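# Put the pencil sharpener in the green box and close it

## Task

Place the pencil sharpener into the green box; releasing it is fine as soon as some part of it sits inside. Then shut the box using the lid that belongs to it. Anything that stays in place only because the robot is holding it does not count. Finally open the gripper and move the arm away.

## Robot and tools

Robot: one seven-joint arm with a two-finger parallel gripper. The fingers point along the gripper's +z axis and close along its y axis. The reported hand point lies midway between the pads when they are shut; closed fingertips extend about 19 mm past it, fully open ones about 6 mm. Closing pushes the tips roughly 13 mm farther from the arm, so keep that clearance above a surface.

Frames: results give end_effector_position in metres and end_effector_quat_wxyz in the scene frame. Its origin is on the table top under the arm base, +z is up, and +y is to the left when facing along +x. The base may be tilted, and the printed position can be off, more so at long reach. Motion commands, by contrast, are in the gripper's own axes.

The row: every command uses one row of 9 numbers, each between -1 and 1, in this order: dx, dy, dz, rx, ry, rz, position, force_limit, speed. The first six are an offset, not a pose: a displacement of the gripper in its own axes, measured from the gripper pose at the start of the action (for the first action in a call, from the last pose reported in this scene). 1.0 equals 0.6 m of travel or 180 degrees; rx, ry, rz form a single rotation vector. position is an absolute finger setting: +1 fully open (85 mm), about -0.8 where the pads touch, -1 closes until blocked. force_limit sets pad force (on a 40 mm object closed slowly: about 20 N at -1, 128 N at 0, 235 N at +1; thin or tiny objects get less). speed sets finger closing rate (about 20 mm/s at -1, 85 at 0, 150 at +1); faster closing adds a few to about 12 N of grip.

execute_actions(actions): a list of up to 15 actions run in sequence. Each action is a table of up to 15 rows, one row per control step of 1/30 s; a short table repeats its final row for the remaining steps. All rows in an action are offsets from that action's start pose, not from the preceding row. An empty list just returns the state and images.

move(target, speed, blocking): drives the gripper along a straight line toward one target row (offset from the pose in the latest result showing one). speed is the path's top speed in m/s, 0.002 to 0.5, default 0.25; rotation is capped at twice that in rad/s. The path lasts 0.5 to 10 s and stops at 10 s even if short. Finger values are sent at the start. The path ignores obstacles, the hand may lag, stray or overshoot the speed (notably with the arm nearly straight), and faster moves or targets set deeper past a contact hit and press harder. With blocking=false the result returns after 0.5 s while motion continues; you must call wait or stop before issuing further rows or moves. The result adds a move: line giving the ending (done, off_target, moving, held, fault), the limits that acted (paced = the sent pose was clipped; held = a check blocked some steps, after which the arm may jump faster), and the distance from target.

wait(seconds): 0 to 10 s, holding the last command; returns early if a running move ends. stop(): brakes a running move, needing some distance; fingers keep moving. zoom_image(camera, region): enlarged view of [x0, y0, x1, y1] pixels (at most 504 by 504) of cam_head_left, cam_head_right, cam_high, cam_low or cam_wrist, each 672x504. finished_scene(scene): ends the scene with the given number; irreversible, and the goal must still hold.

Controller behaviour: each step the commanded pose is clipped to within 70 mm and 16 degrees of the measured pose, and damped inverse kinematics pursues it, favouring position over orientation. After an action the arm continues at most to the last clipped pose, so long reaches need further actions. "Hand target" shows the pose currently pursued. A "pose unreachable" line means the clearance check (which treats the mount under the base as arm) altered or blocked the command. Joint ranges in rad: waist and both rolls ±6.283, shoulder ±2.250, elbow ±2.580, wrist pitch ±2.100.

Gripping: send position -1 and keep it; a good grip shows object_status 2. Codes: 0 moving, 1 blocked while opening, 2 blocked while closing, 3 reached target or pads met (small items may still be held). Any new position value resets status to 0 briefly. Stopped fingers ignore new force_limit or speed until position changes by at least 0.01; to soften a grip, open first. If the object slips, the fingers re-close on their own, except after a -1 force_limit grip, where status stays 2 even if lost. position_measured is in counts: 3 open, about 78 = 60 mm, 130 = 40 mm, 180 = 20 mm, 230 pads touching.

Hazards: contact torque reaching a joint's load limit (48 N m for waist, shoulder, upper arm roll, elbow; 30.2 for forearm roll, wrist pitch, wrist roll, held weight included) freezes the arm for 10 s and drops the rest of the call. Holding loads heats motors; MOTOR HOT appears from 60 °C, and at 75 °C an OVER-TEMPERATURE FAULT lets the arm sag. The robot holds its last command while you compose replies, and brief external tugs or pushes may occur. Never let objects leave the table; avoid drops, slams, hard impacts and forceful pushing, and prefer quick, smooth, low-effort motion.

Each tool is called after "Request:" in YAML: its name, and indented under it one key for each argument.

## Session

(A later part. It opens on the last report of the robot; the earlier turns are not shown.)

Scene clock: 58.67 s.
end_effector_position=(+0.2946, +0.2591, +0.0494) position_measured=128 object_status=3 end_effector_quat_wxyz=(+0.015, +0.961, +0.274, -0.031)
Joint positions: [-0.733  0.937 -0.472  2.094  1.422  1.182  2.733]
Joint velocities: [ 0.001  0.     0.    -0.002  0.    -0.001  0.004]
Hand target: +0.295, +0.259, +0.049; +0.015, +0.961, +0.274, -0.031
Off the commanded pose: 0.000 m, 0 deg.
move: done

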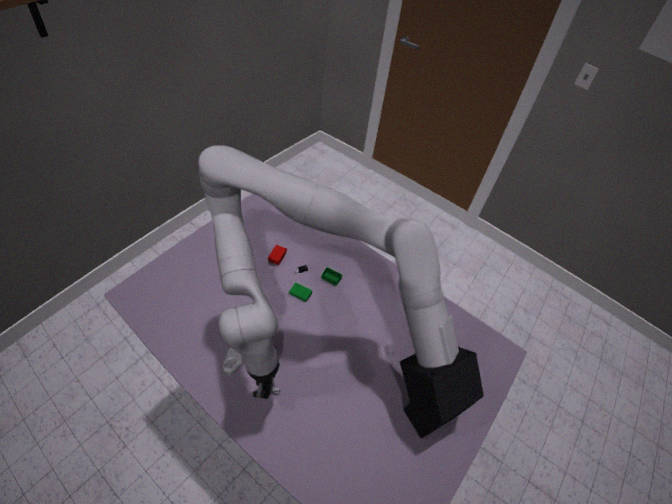

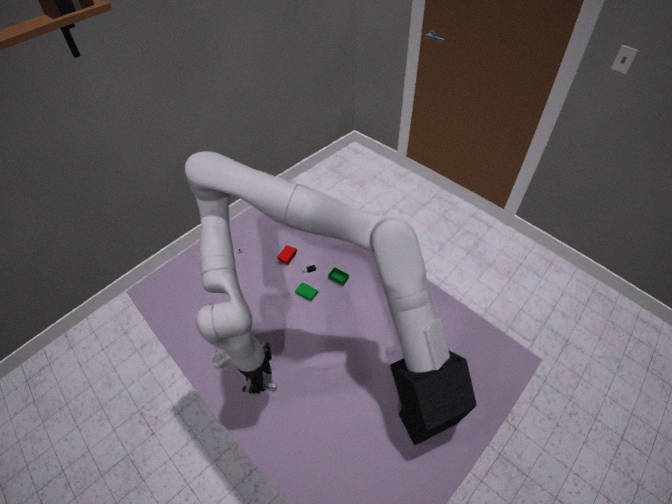

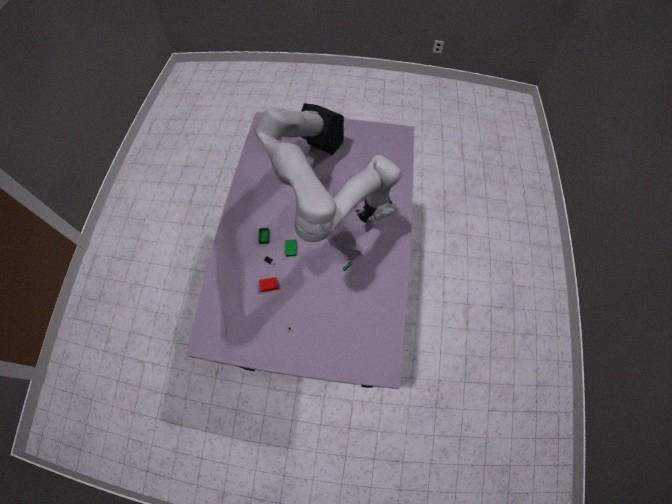

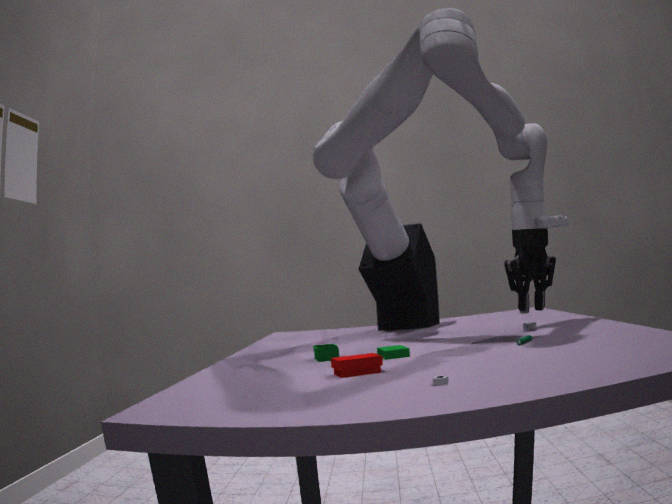

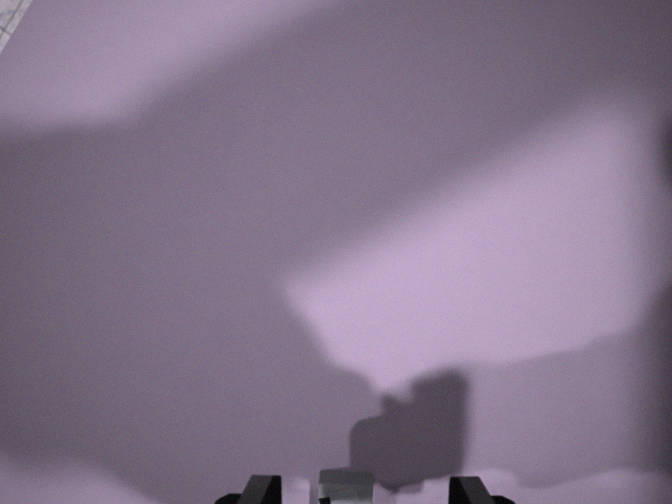

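Request:
move:
  target: [0.011,-0.008,0.052,0,0,0,0.0,-0.4,-0.3]
  speed: 0.04

Request:
execute_actions:
  actions:
    - [[0,0,0,0,0,0,-1,-0.4,-0.5]]
    - [[0,0,0,0,0,0,-1,-0.4,-0.5]]
    - [[0,0,0,0,0,0,-1,-0.4,-0.5]]

Request:
move:
  target: [0,0,-0.12,0,0,0,-1,-0.4,-0.5]
  speed: 0.08

Scene clock: 66.90 s.
end_effector_position=(+0.2963, +0.2654, +0.0179) position_measured=128 object_status=3 end_effector_quat_wxyz=(+0.015, +0.961, +0.274, -0.030)
Joint positions: [-0.699  0.993 -0.435  2.061  1.495  1.157  2.73 ]
Joint velocities: [ 0.001  0.006  0.002  0.     0.001 -0.003 -0.   ]
Hand target: +0.296, +0.265, +0.018; +0.015, +0.961, +0.274, -0.031
Off the commanded pose: 0.000 m, 0 deg.
move: done

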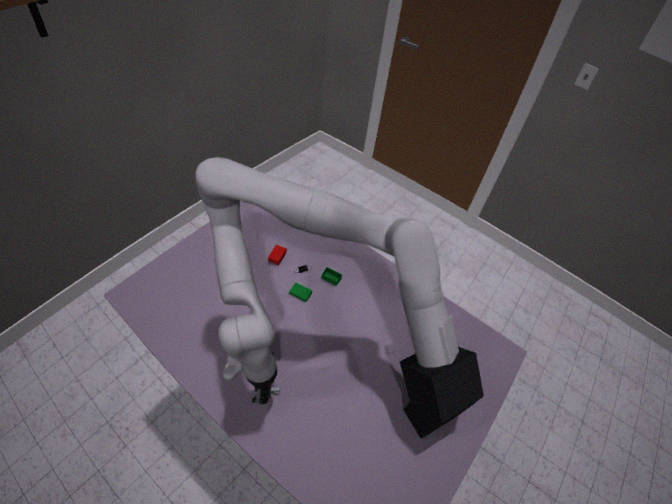

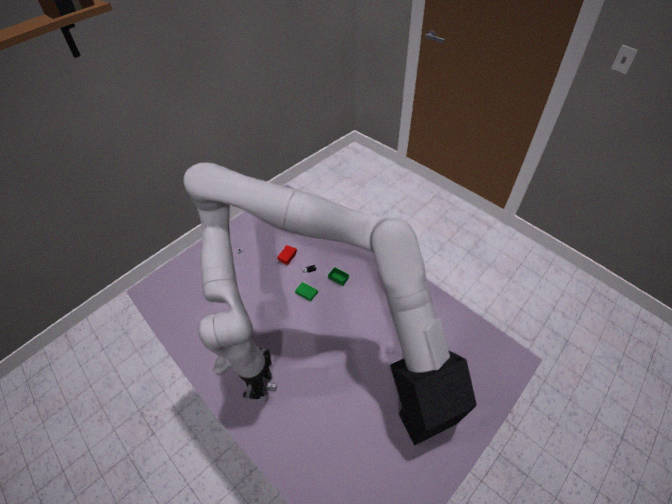

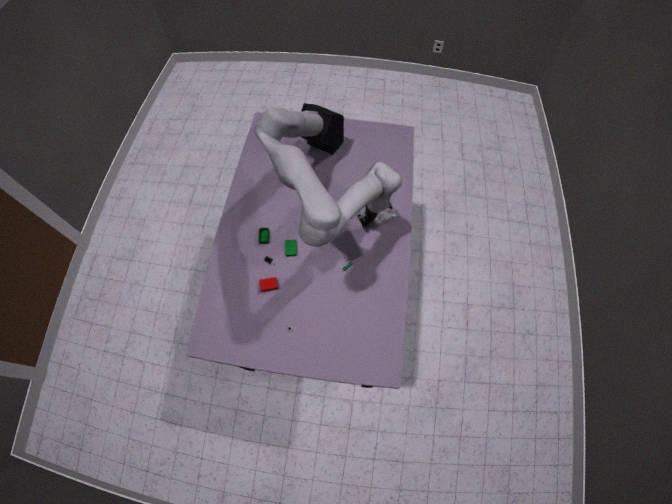

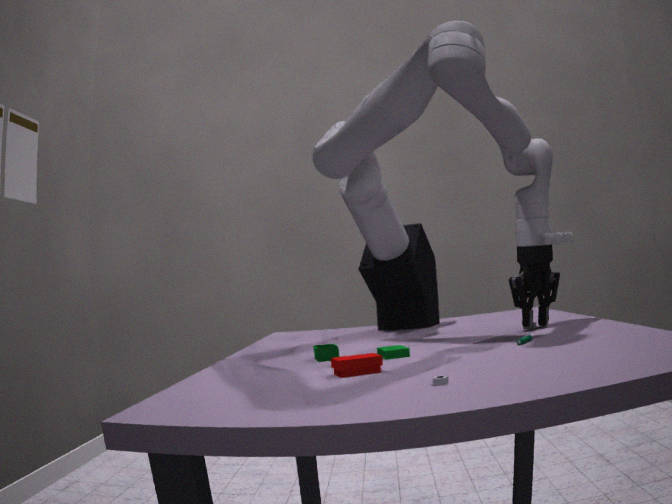

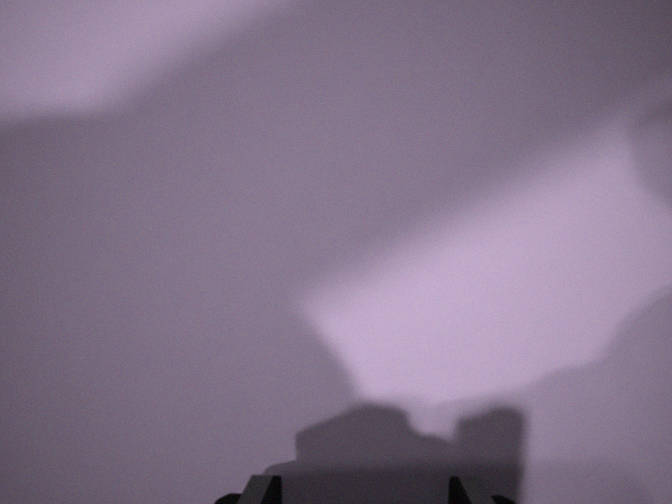

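Scene clock: 68.40 s.
end_effector_position=(+0.2961, +0.2661, +0.0185) position_measured=204 object_status=2 end_effector_quat_wxyz=(+0.014, +0.961, +0.274, -0.030)
Joint positions: [-0.7    0.992 -0.436  2.061  1.495  1.157  2.73 ]
Joint velocities: [ 0.    -0.001  0.001  0.    -0.     0.001 -0.001]
Hand target: +0.296, +0.266, +0.018; +0.014, +0.961, +0.274, -0.030
Off the commanded pose: 0.000 m, 0 deg.

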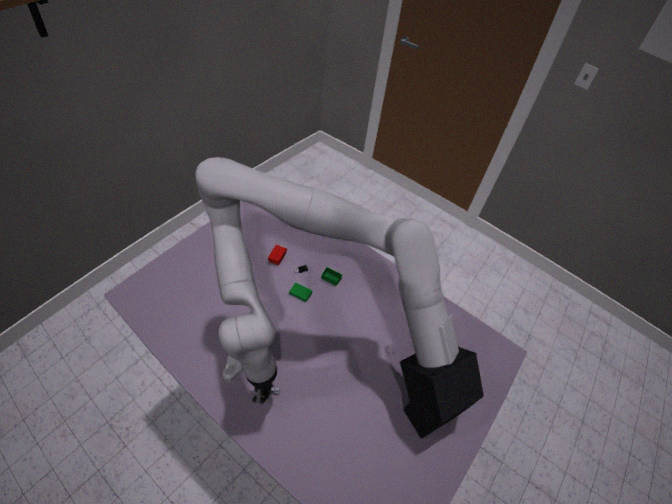

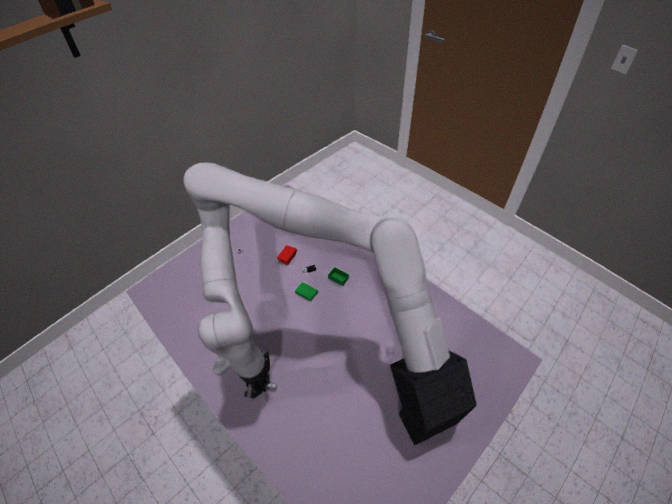

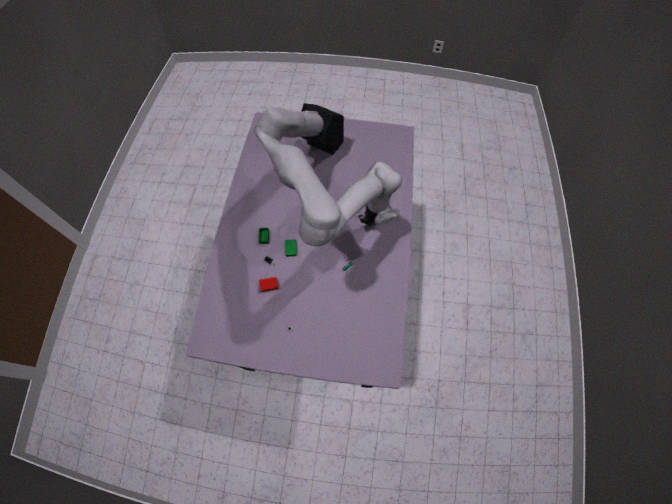

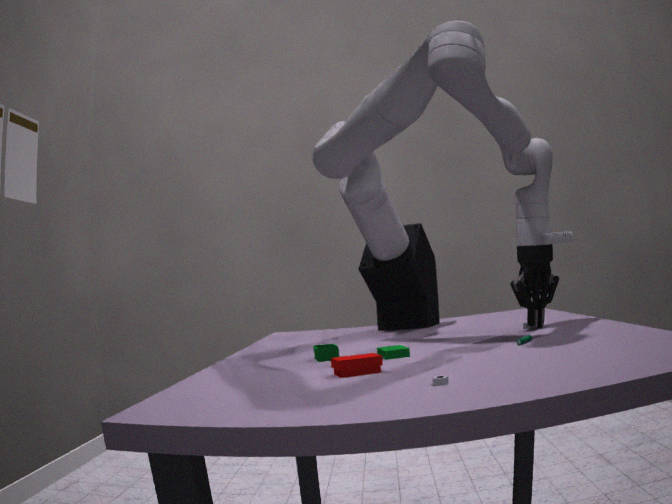

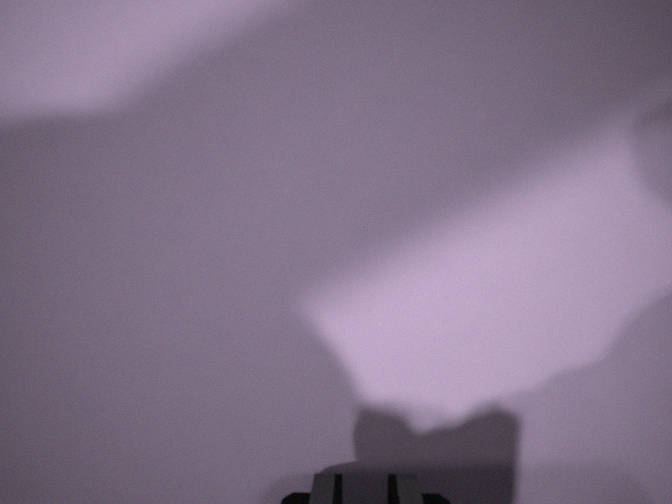

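Scene clock: 69.63 s.
end_effector_position=(+0.2995, +0.2690, +0.0902) position_measured=204 object_status=2 end_effector_quat_wxyz=(+0.014, +0.961, +0.274, -0.031)
Joint positions: [-0.779  0.876 -0.519  2.062  1.311  1.23   2.796]
Joint velocities: [-0.002 -0.005 -0.002 -0.    -0.     0.002 -0.001]
Hand target: +0.300, +0.269, +0.090; +0.014, +0.961, +0.274, -0.030
Off the commanded pose: 0.000 m, 0 deg.
move: done

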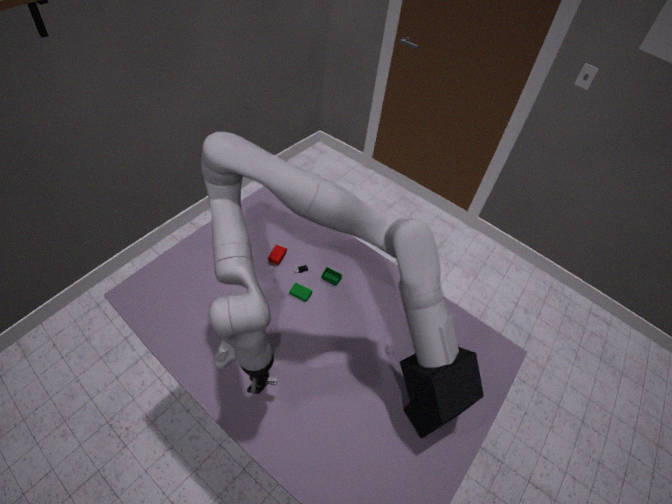

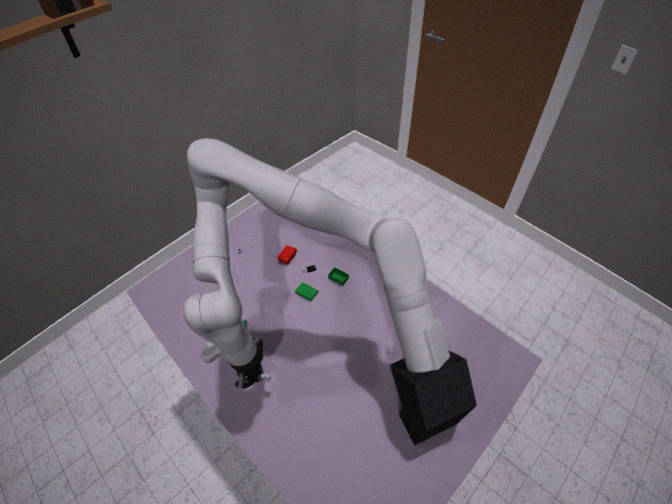

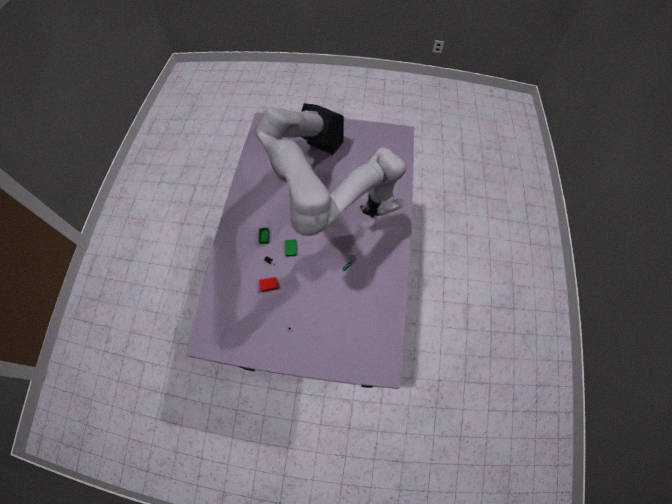

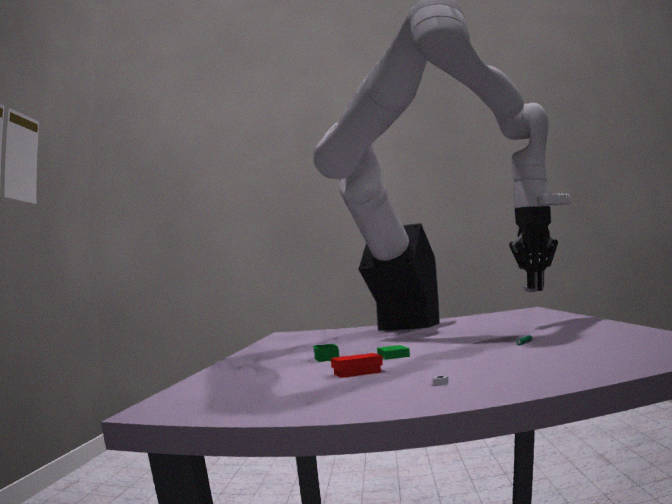

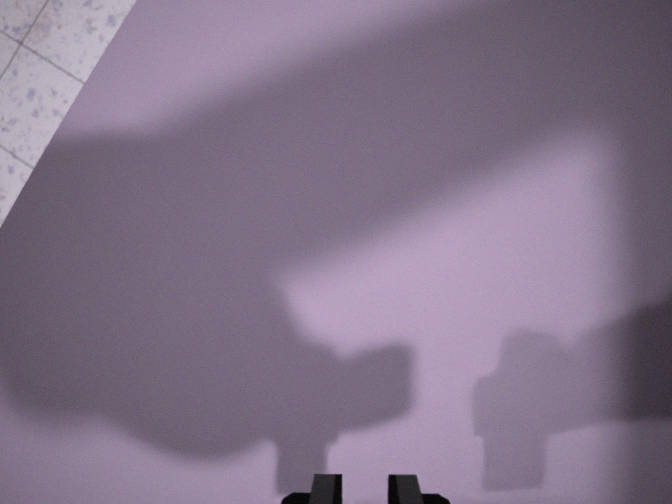

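Request:
move:
  target: [-0.171,0.671,0.03,0,0,0.12,-1,-0.4,-0.5]
  speed: 0.2

Scene clock: 76.03 s.
end_effector_position=(+0.4244, -0.1263, +0.0817) position_measured=204 object_status=2 end_effector_quat_wxyz=(+0.017, +0.996, +0.088, -0.028)
Joint positions: [ 0.153 -0.047 -0.121  2.504  1.573  0.411  3.316]
Joint velocities: [ 0.003 -0.005  0.004 -0.005 -0.026 -0.004  0.027]
Hand target: +0.424, -0.127, +0.082; +0.017, +0.996, +0.088, -0.028
Off the commanded pose: 0.002 m, 0 deg.
move: done

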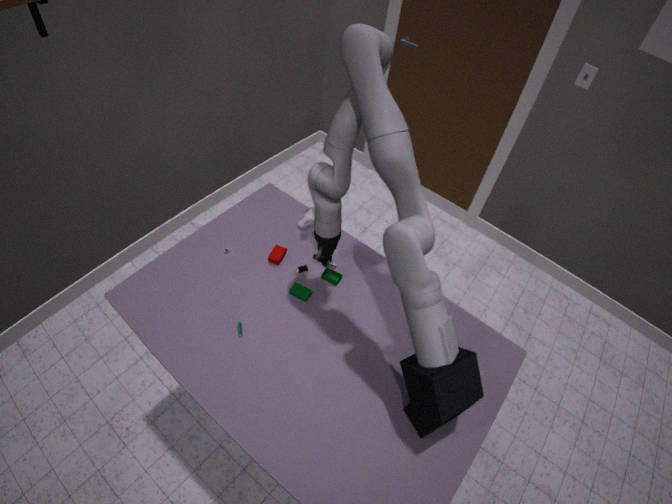

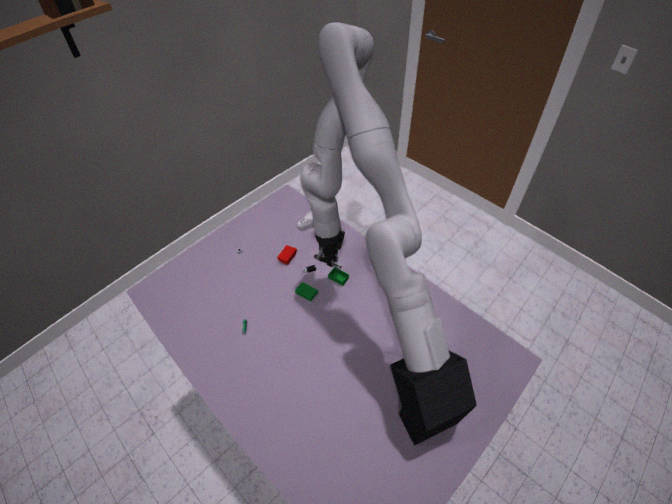

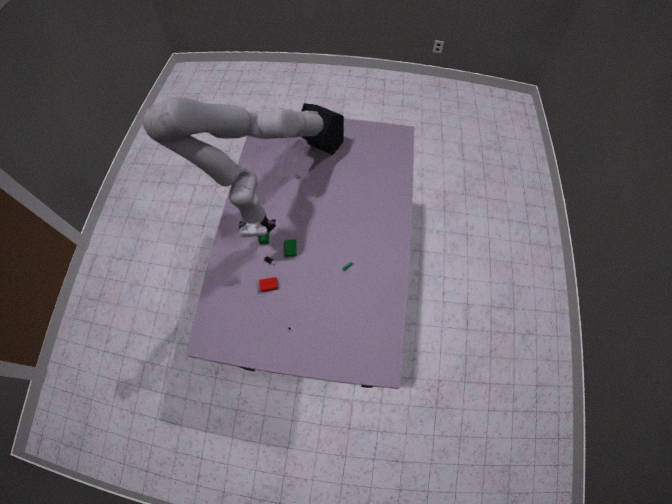

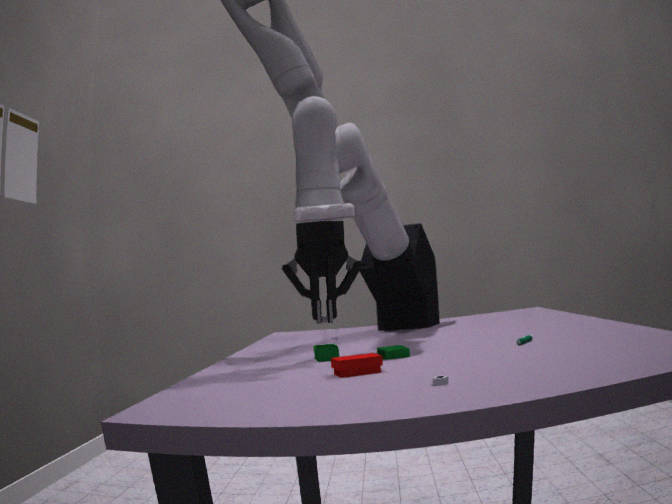

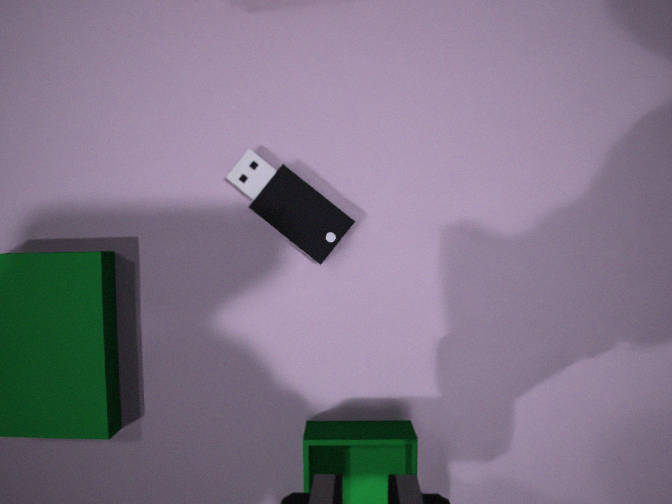

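Request:
move:
  target: [0,0,0.073,0,0,0,-1,-0.4,-0.5]
  speed: 0.05

Request:
execute_actions:
  actions:
    - [[0,0,0,0,0,0,0.3,-0.4,-0.5]]
    - [[0,0,0,0,0,0,0.3,-0.4,-0.5]]

Request:
move:
  target: [-0.04,0,-0.1,0,0,0,0.3,-0.4,-0.5]
  speed: 0.1

Request:
move:
  target: [-0.006,-0.166,0,0,0,0,0.3,-0.4,-0.5]
  speed: 0.12

Scene clock: 85.20 s.
end_effector_position=(+0.4223, -0.1283, +0.0381) position_measured=204 object_status=2 end_effector_quat_wxyz=(+0.018, +0.996, +0.088, -0.028)
Joint positions: [ 0.203  0.116 -0.099  2.499  2.009  0.419  2.918]
Joint velocities: [ 0.001  0.006 -0.     0.001  0.001 -0.     0.   ]
Hand target: +0.422, -0.128, +0.038; +0.018, +0.996, +0.088, -0.028
Off the commanded pose: 0.000 m, 0 deg.
move: done

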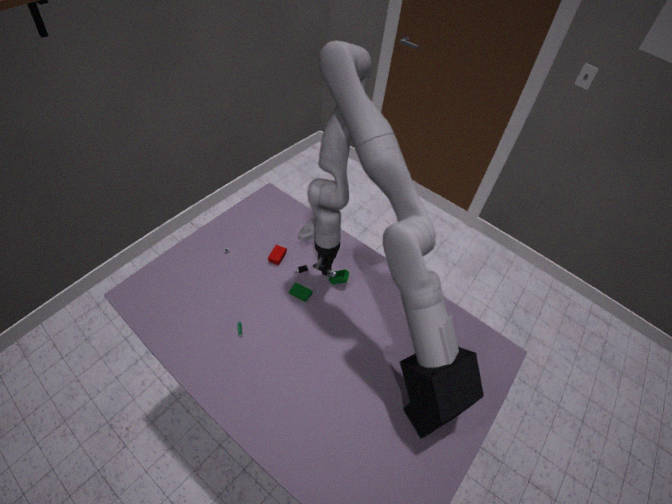

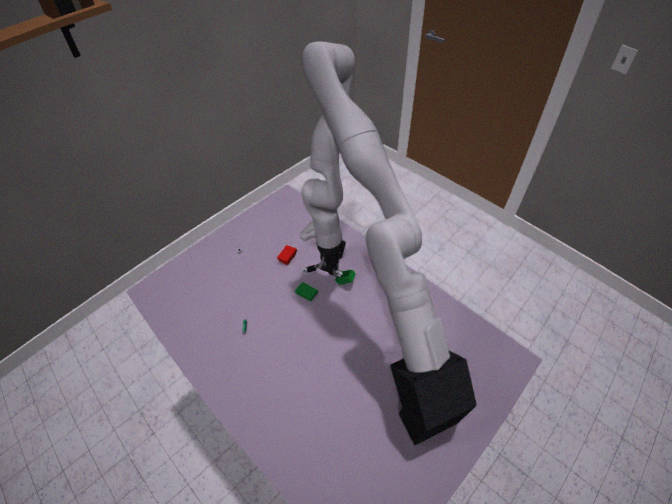

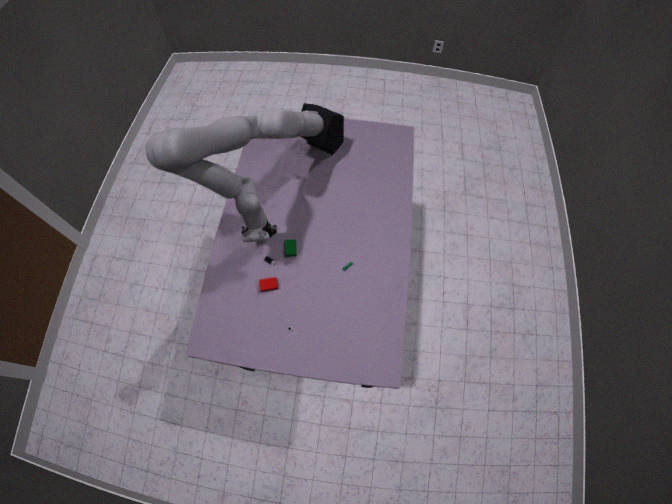

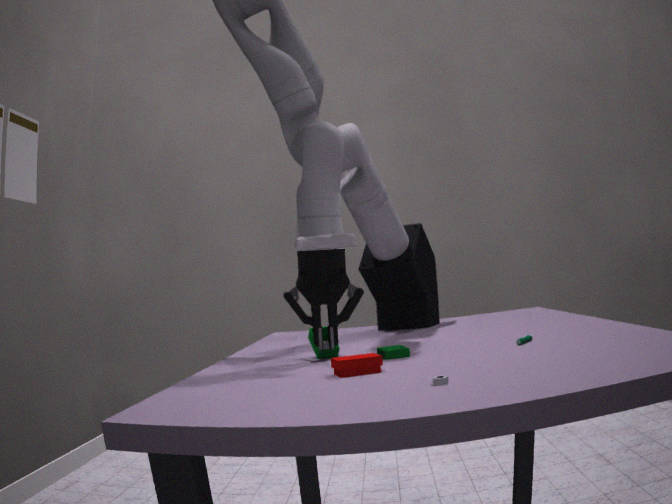

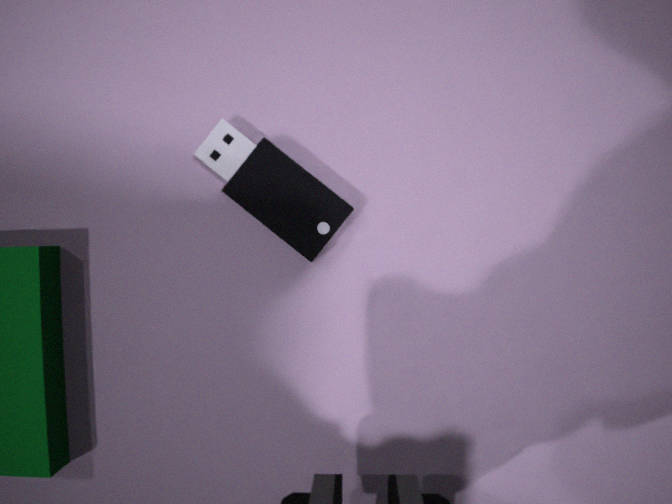

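Scene clock: 86.20 s.
end_effector_position=(+0.4223, -0.1283, +0.0381) position_measured=91 object_status=0 end_effector_quat_wxyz=(+0.018, +0.996, +0.088, -0.028)
Joint positions: [ 0.203  0.116 -0.099  2.499  2.009  0.419  2.918]
Joint velocities: [ 0.    -0.001  0.     0.    -0.001 -0.001  0.002]
Hand target: +0.422, -0.128, +0.038; +0.018, +0.996, +0.088, -0.028
Off the commanded pose: 0.000 m, 0 deg.

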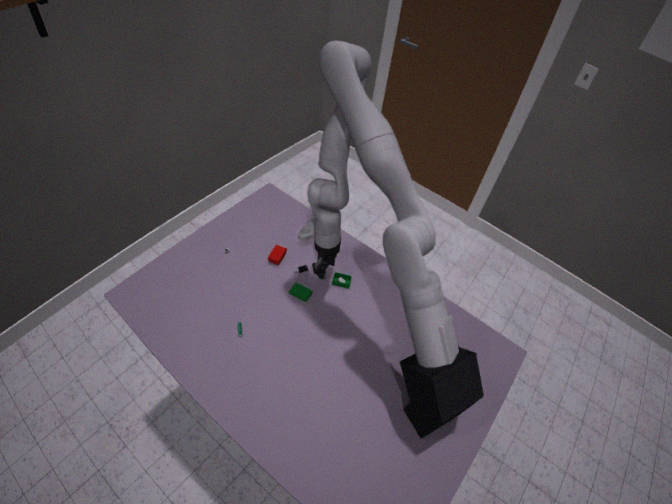

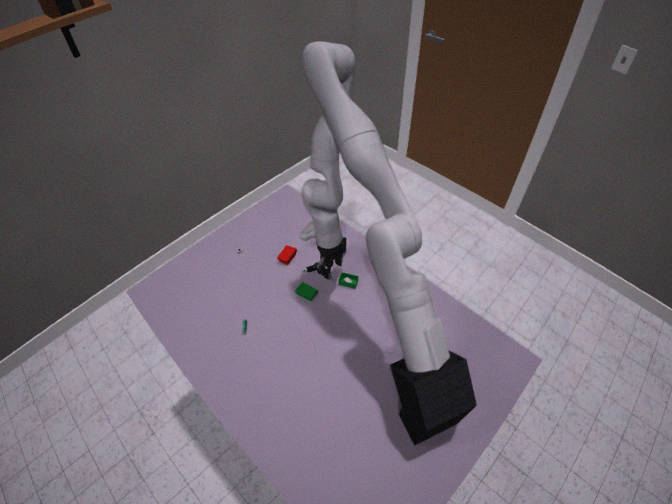

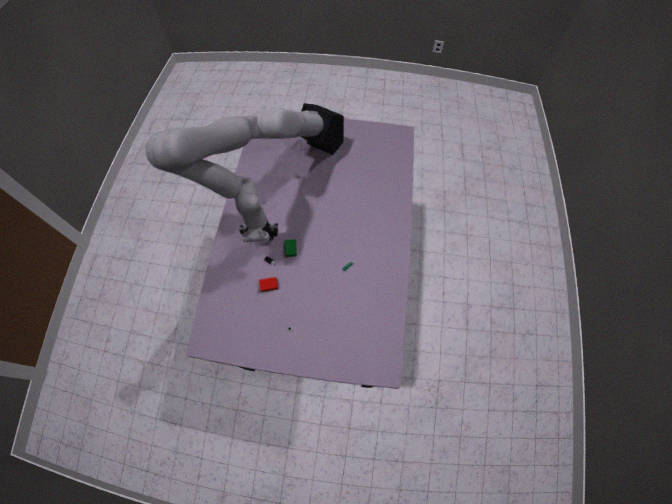

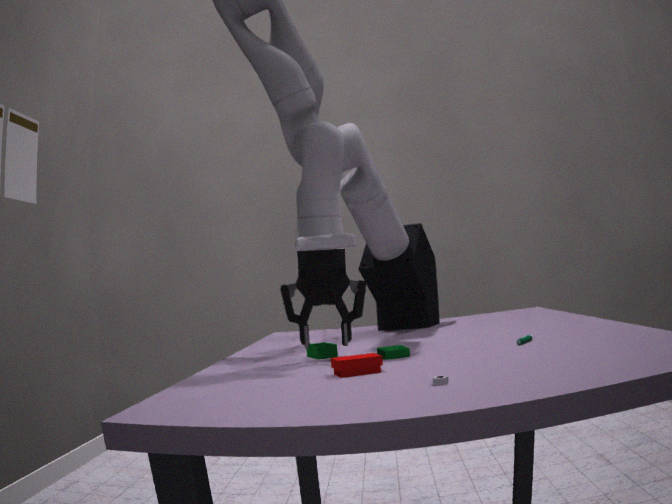

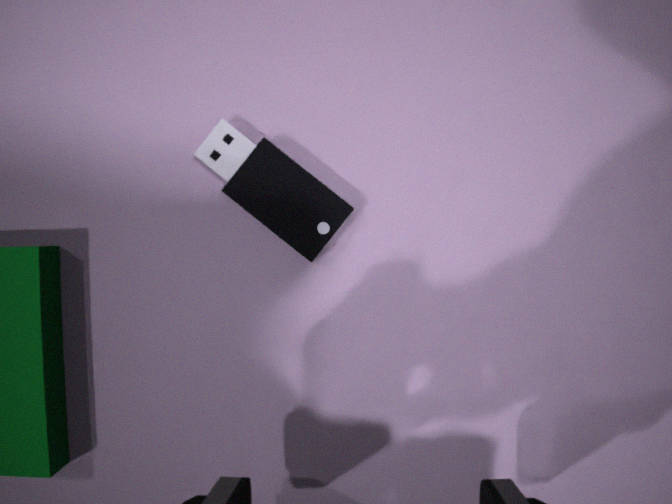

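Scene clock: 87.33 s.
end_effector_position=(+0.4015, -0.1298, +0.0991) position_measured=91 object_status=3 end_effector_quat_wxyz=(+0.017, +0.996, +0.088, -0.028)
Joint positions: [ 0.178 -0.116 -0.151  2.573  1.567  0.403  3.312]
Joint velocities: [ 0.003 -0.007 -0.002 -0.009 -0.052  0.001  0.056]
Hand target: +0.402, -0.130, +0.099; +0.017, +0.996, +0.088, -0.028
Off the commanded pose: 0.001 m, 0 deg.
move: done

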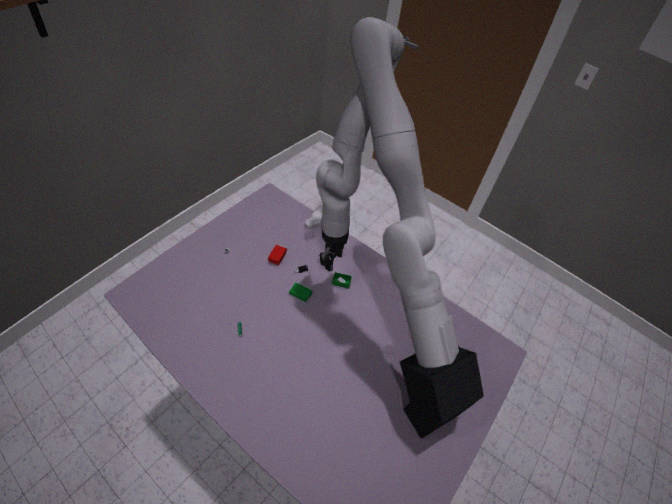

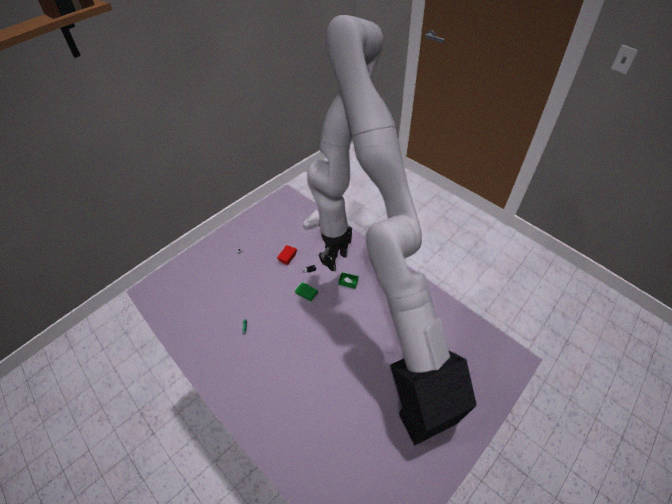

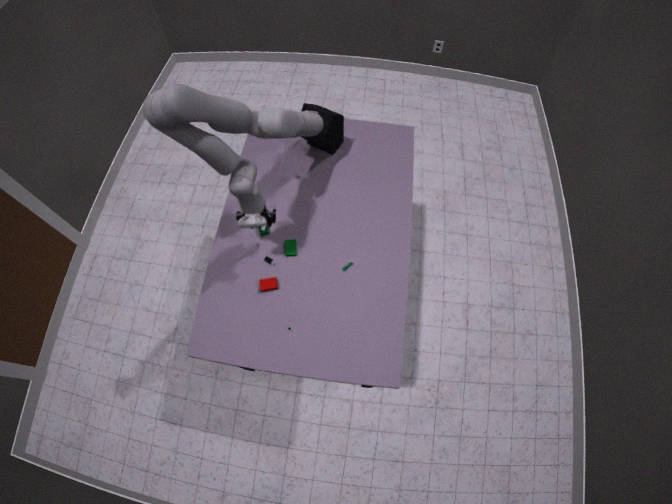

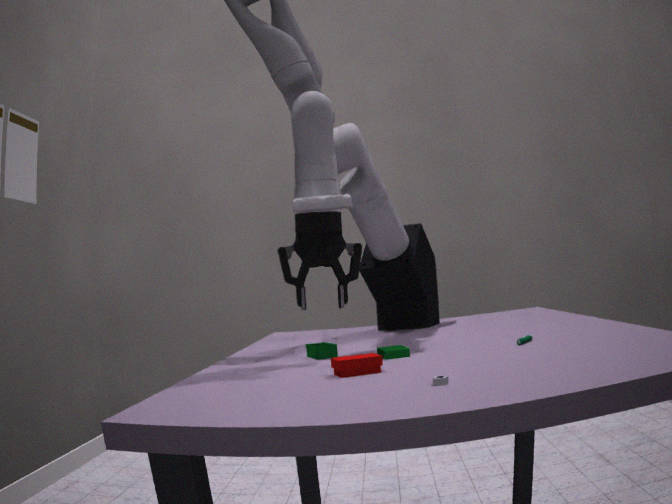

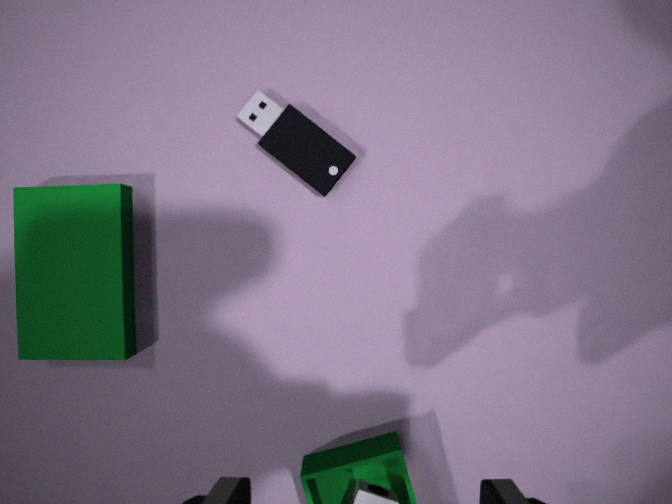

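Scene clock: 88.60 s.
end_effector_position=(+0.3808, -0.0332, +0.0966) position_measured=91 object_status=3 end_effector_quat_wxyz=(+0.021, +0.995, +0.088, -0.042)
Joint positions: [ 0.032  0.123 -0.585  2.58   1.449  0.78   2.901]
Joint velocities: [ 0.182  0.039 -0.234 -0.001  0.01   0.062 -0.032]
Hand target: +0.381, -0.033, +0.096; +0.021, +0.995, +0.088, -0.042
Off the commanded pose: 0.001 m, 2 deg.
joint sent to its limit — the command would take joint 4 (elbow) past its upper limit, so that joint was sent only as far as its limit.
move: done

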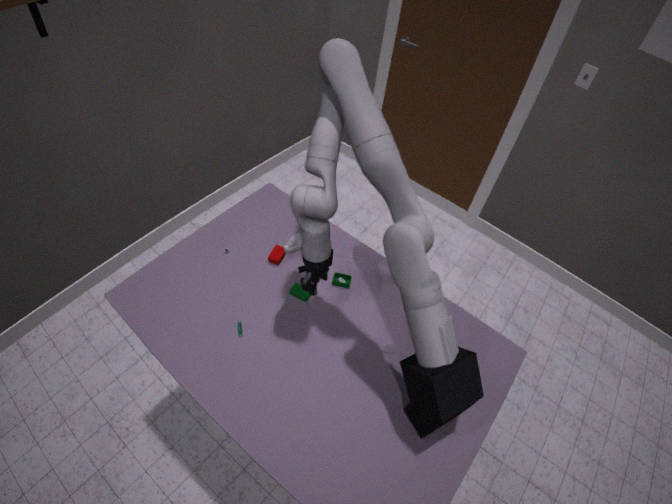

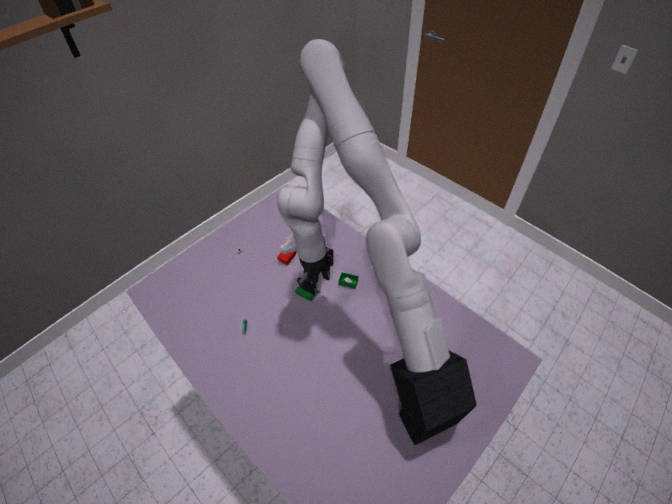

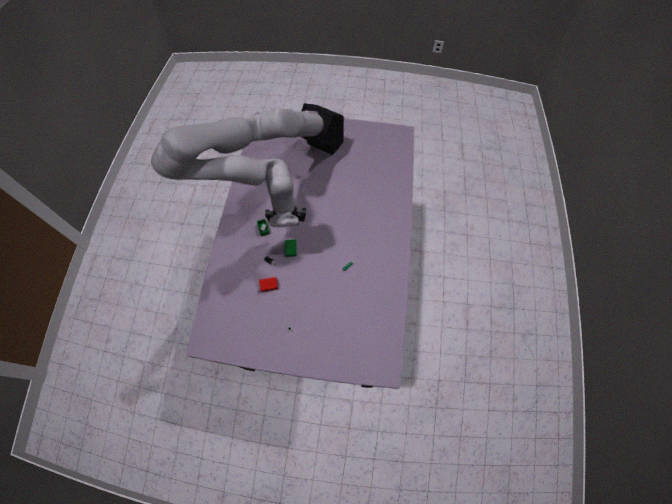

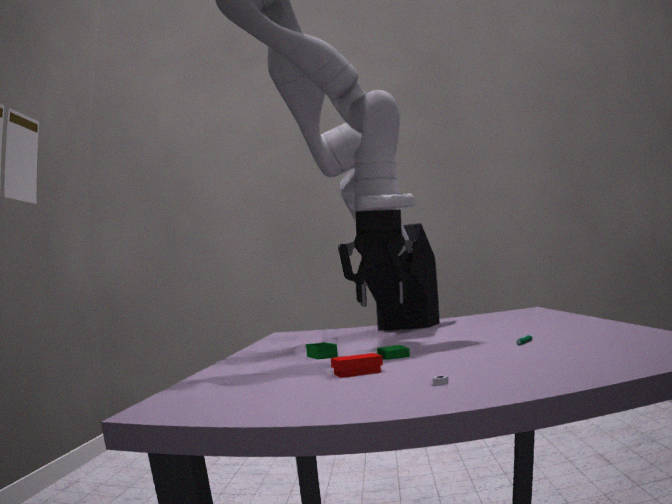

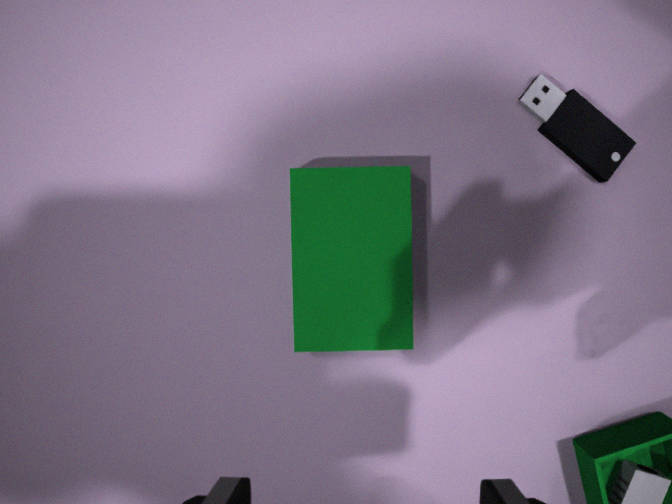

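Request:
move:
  target: [0.115,-0.005,0.06,0,0,0,0.3,-0.4,-0.5]
  speed: 0.1

Scene clock: 94.80 s.
end_effector_position=(+0.4453, -0.0197, +0.0549) position_measured=91 object_status=3 end_effector_quat_wxyz=(+0.021, +0.995, +0.088, -0.042)
Joint positions: [ 0.116  0.23  -0.535  2.368  1.463  0.766  3.088]
Joint velocities: [ 0.001  0.004  0.002 -0.004 -0.003 -0.002  0.005]
Hand target: +0.445, -0.020, +0.055; +0.021, +0.995, +0.088, -0.042
Off the commanded pose: 0.001 m, 0 deg.
move: done

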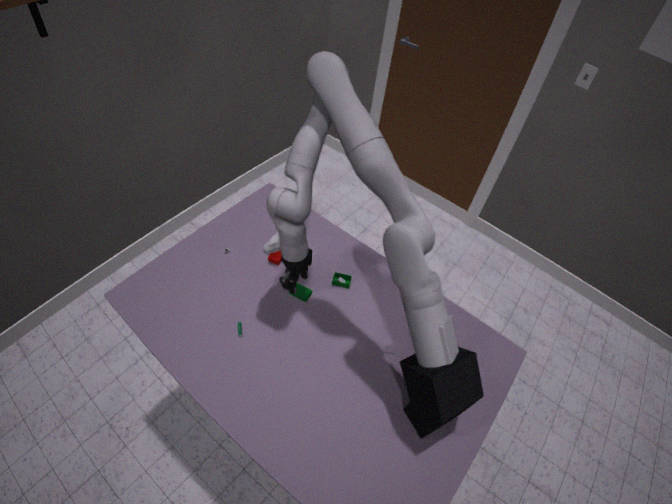

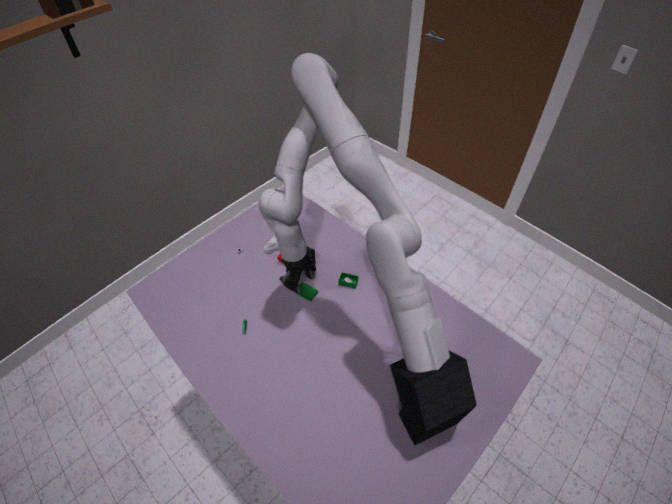

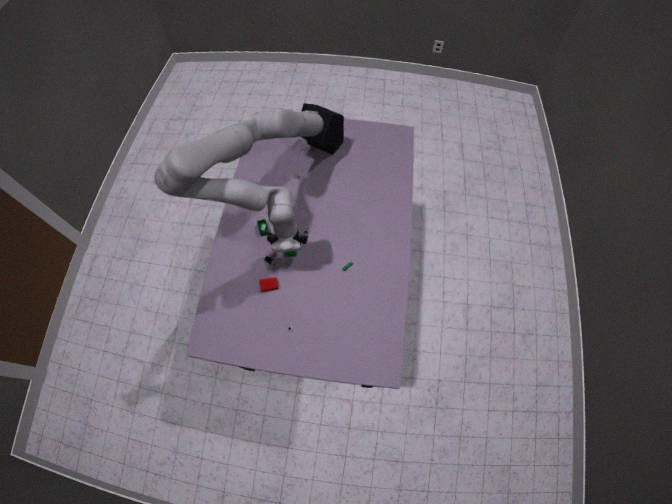

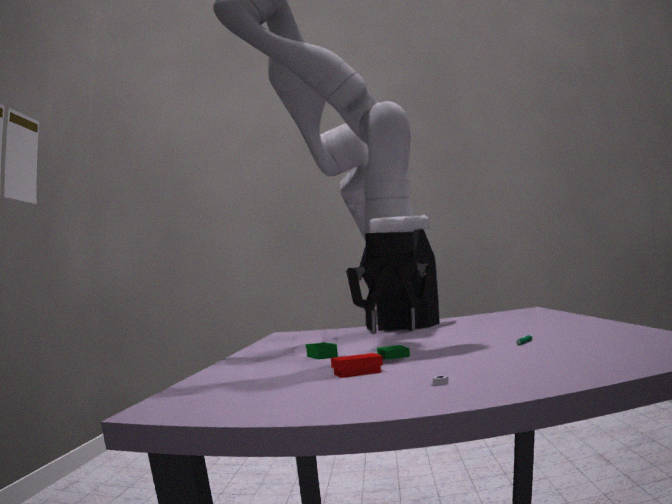

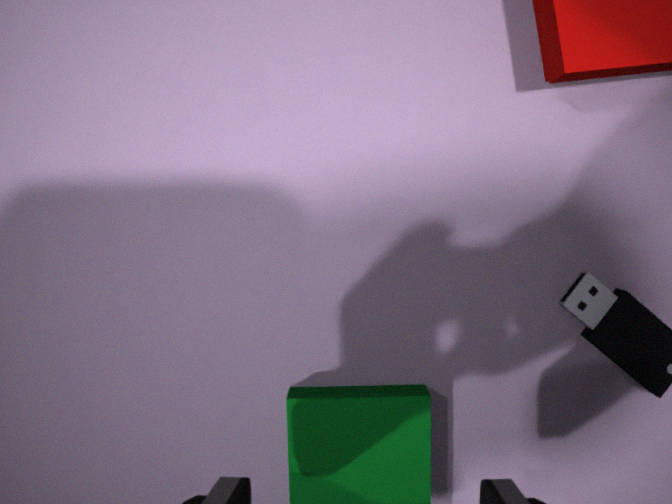

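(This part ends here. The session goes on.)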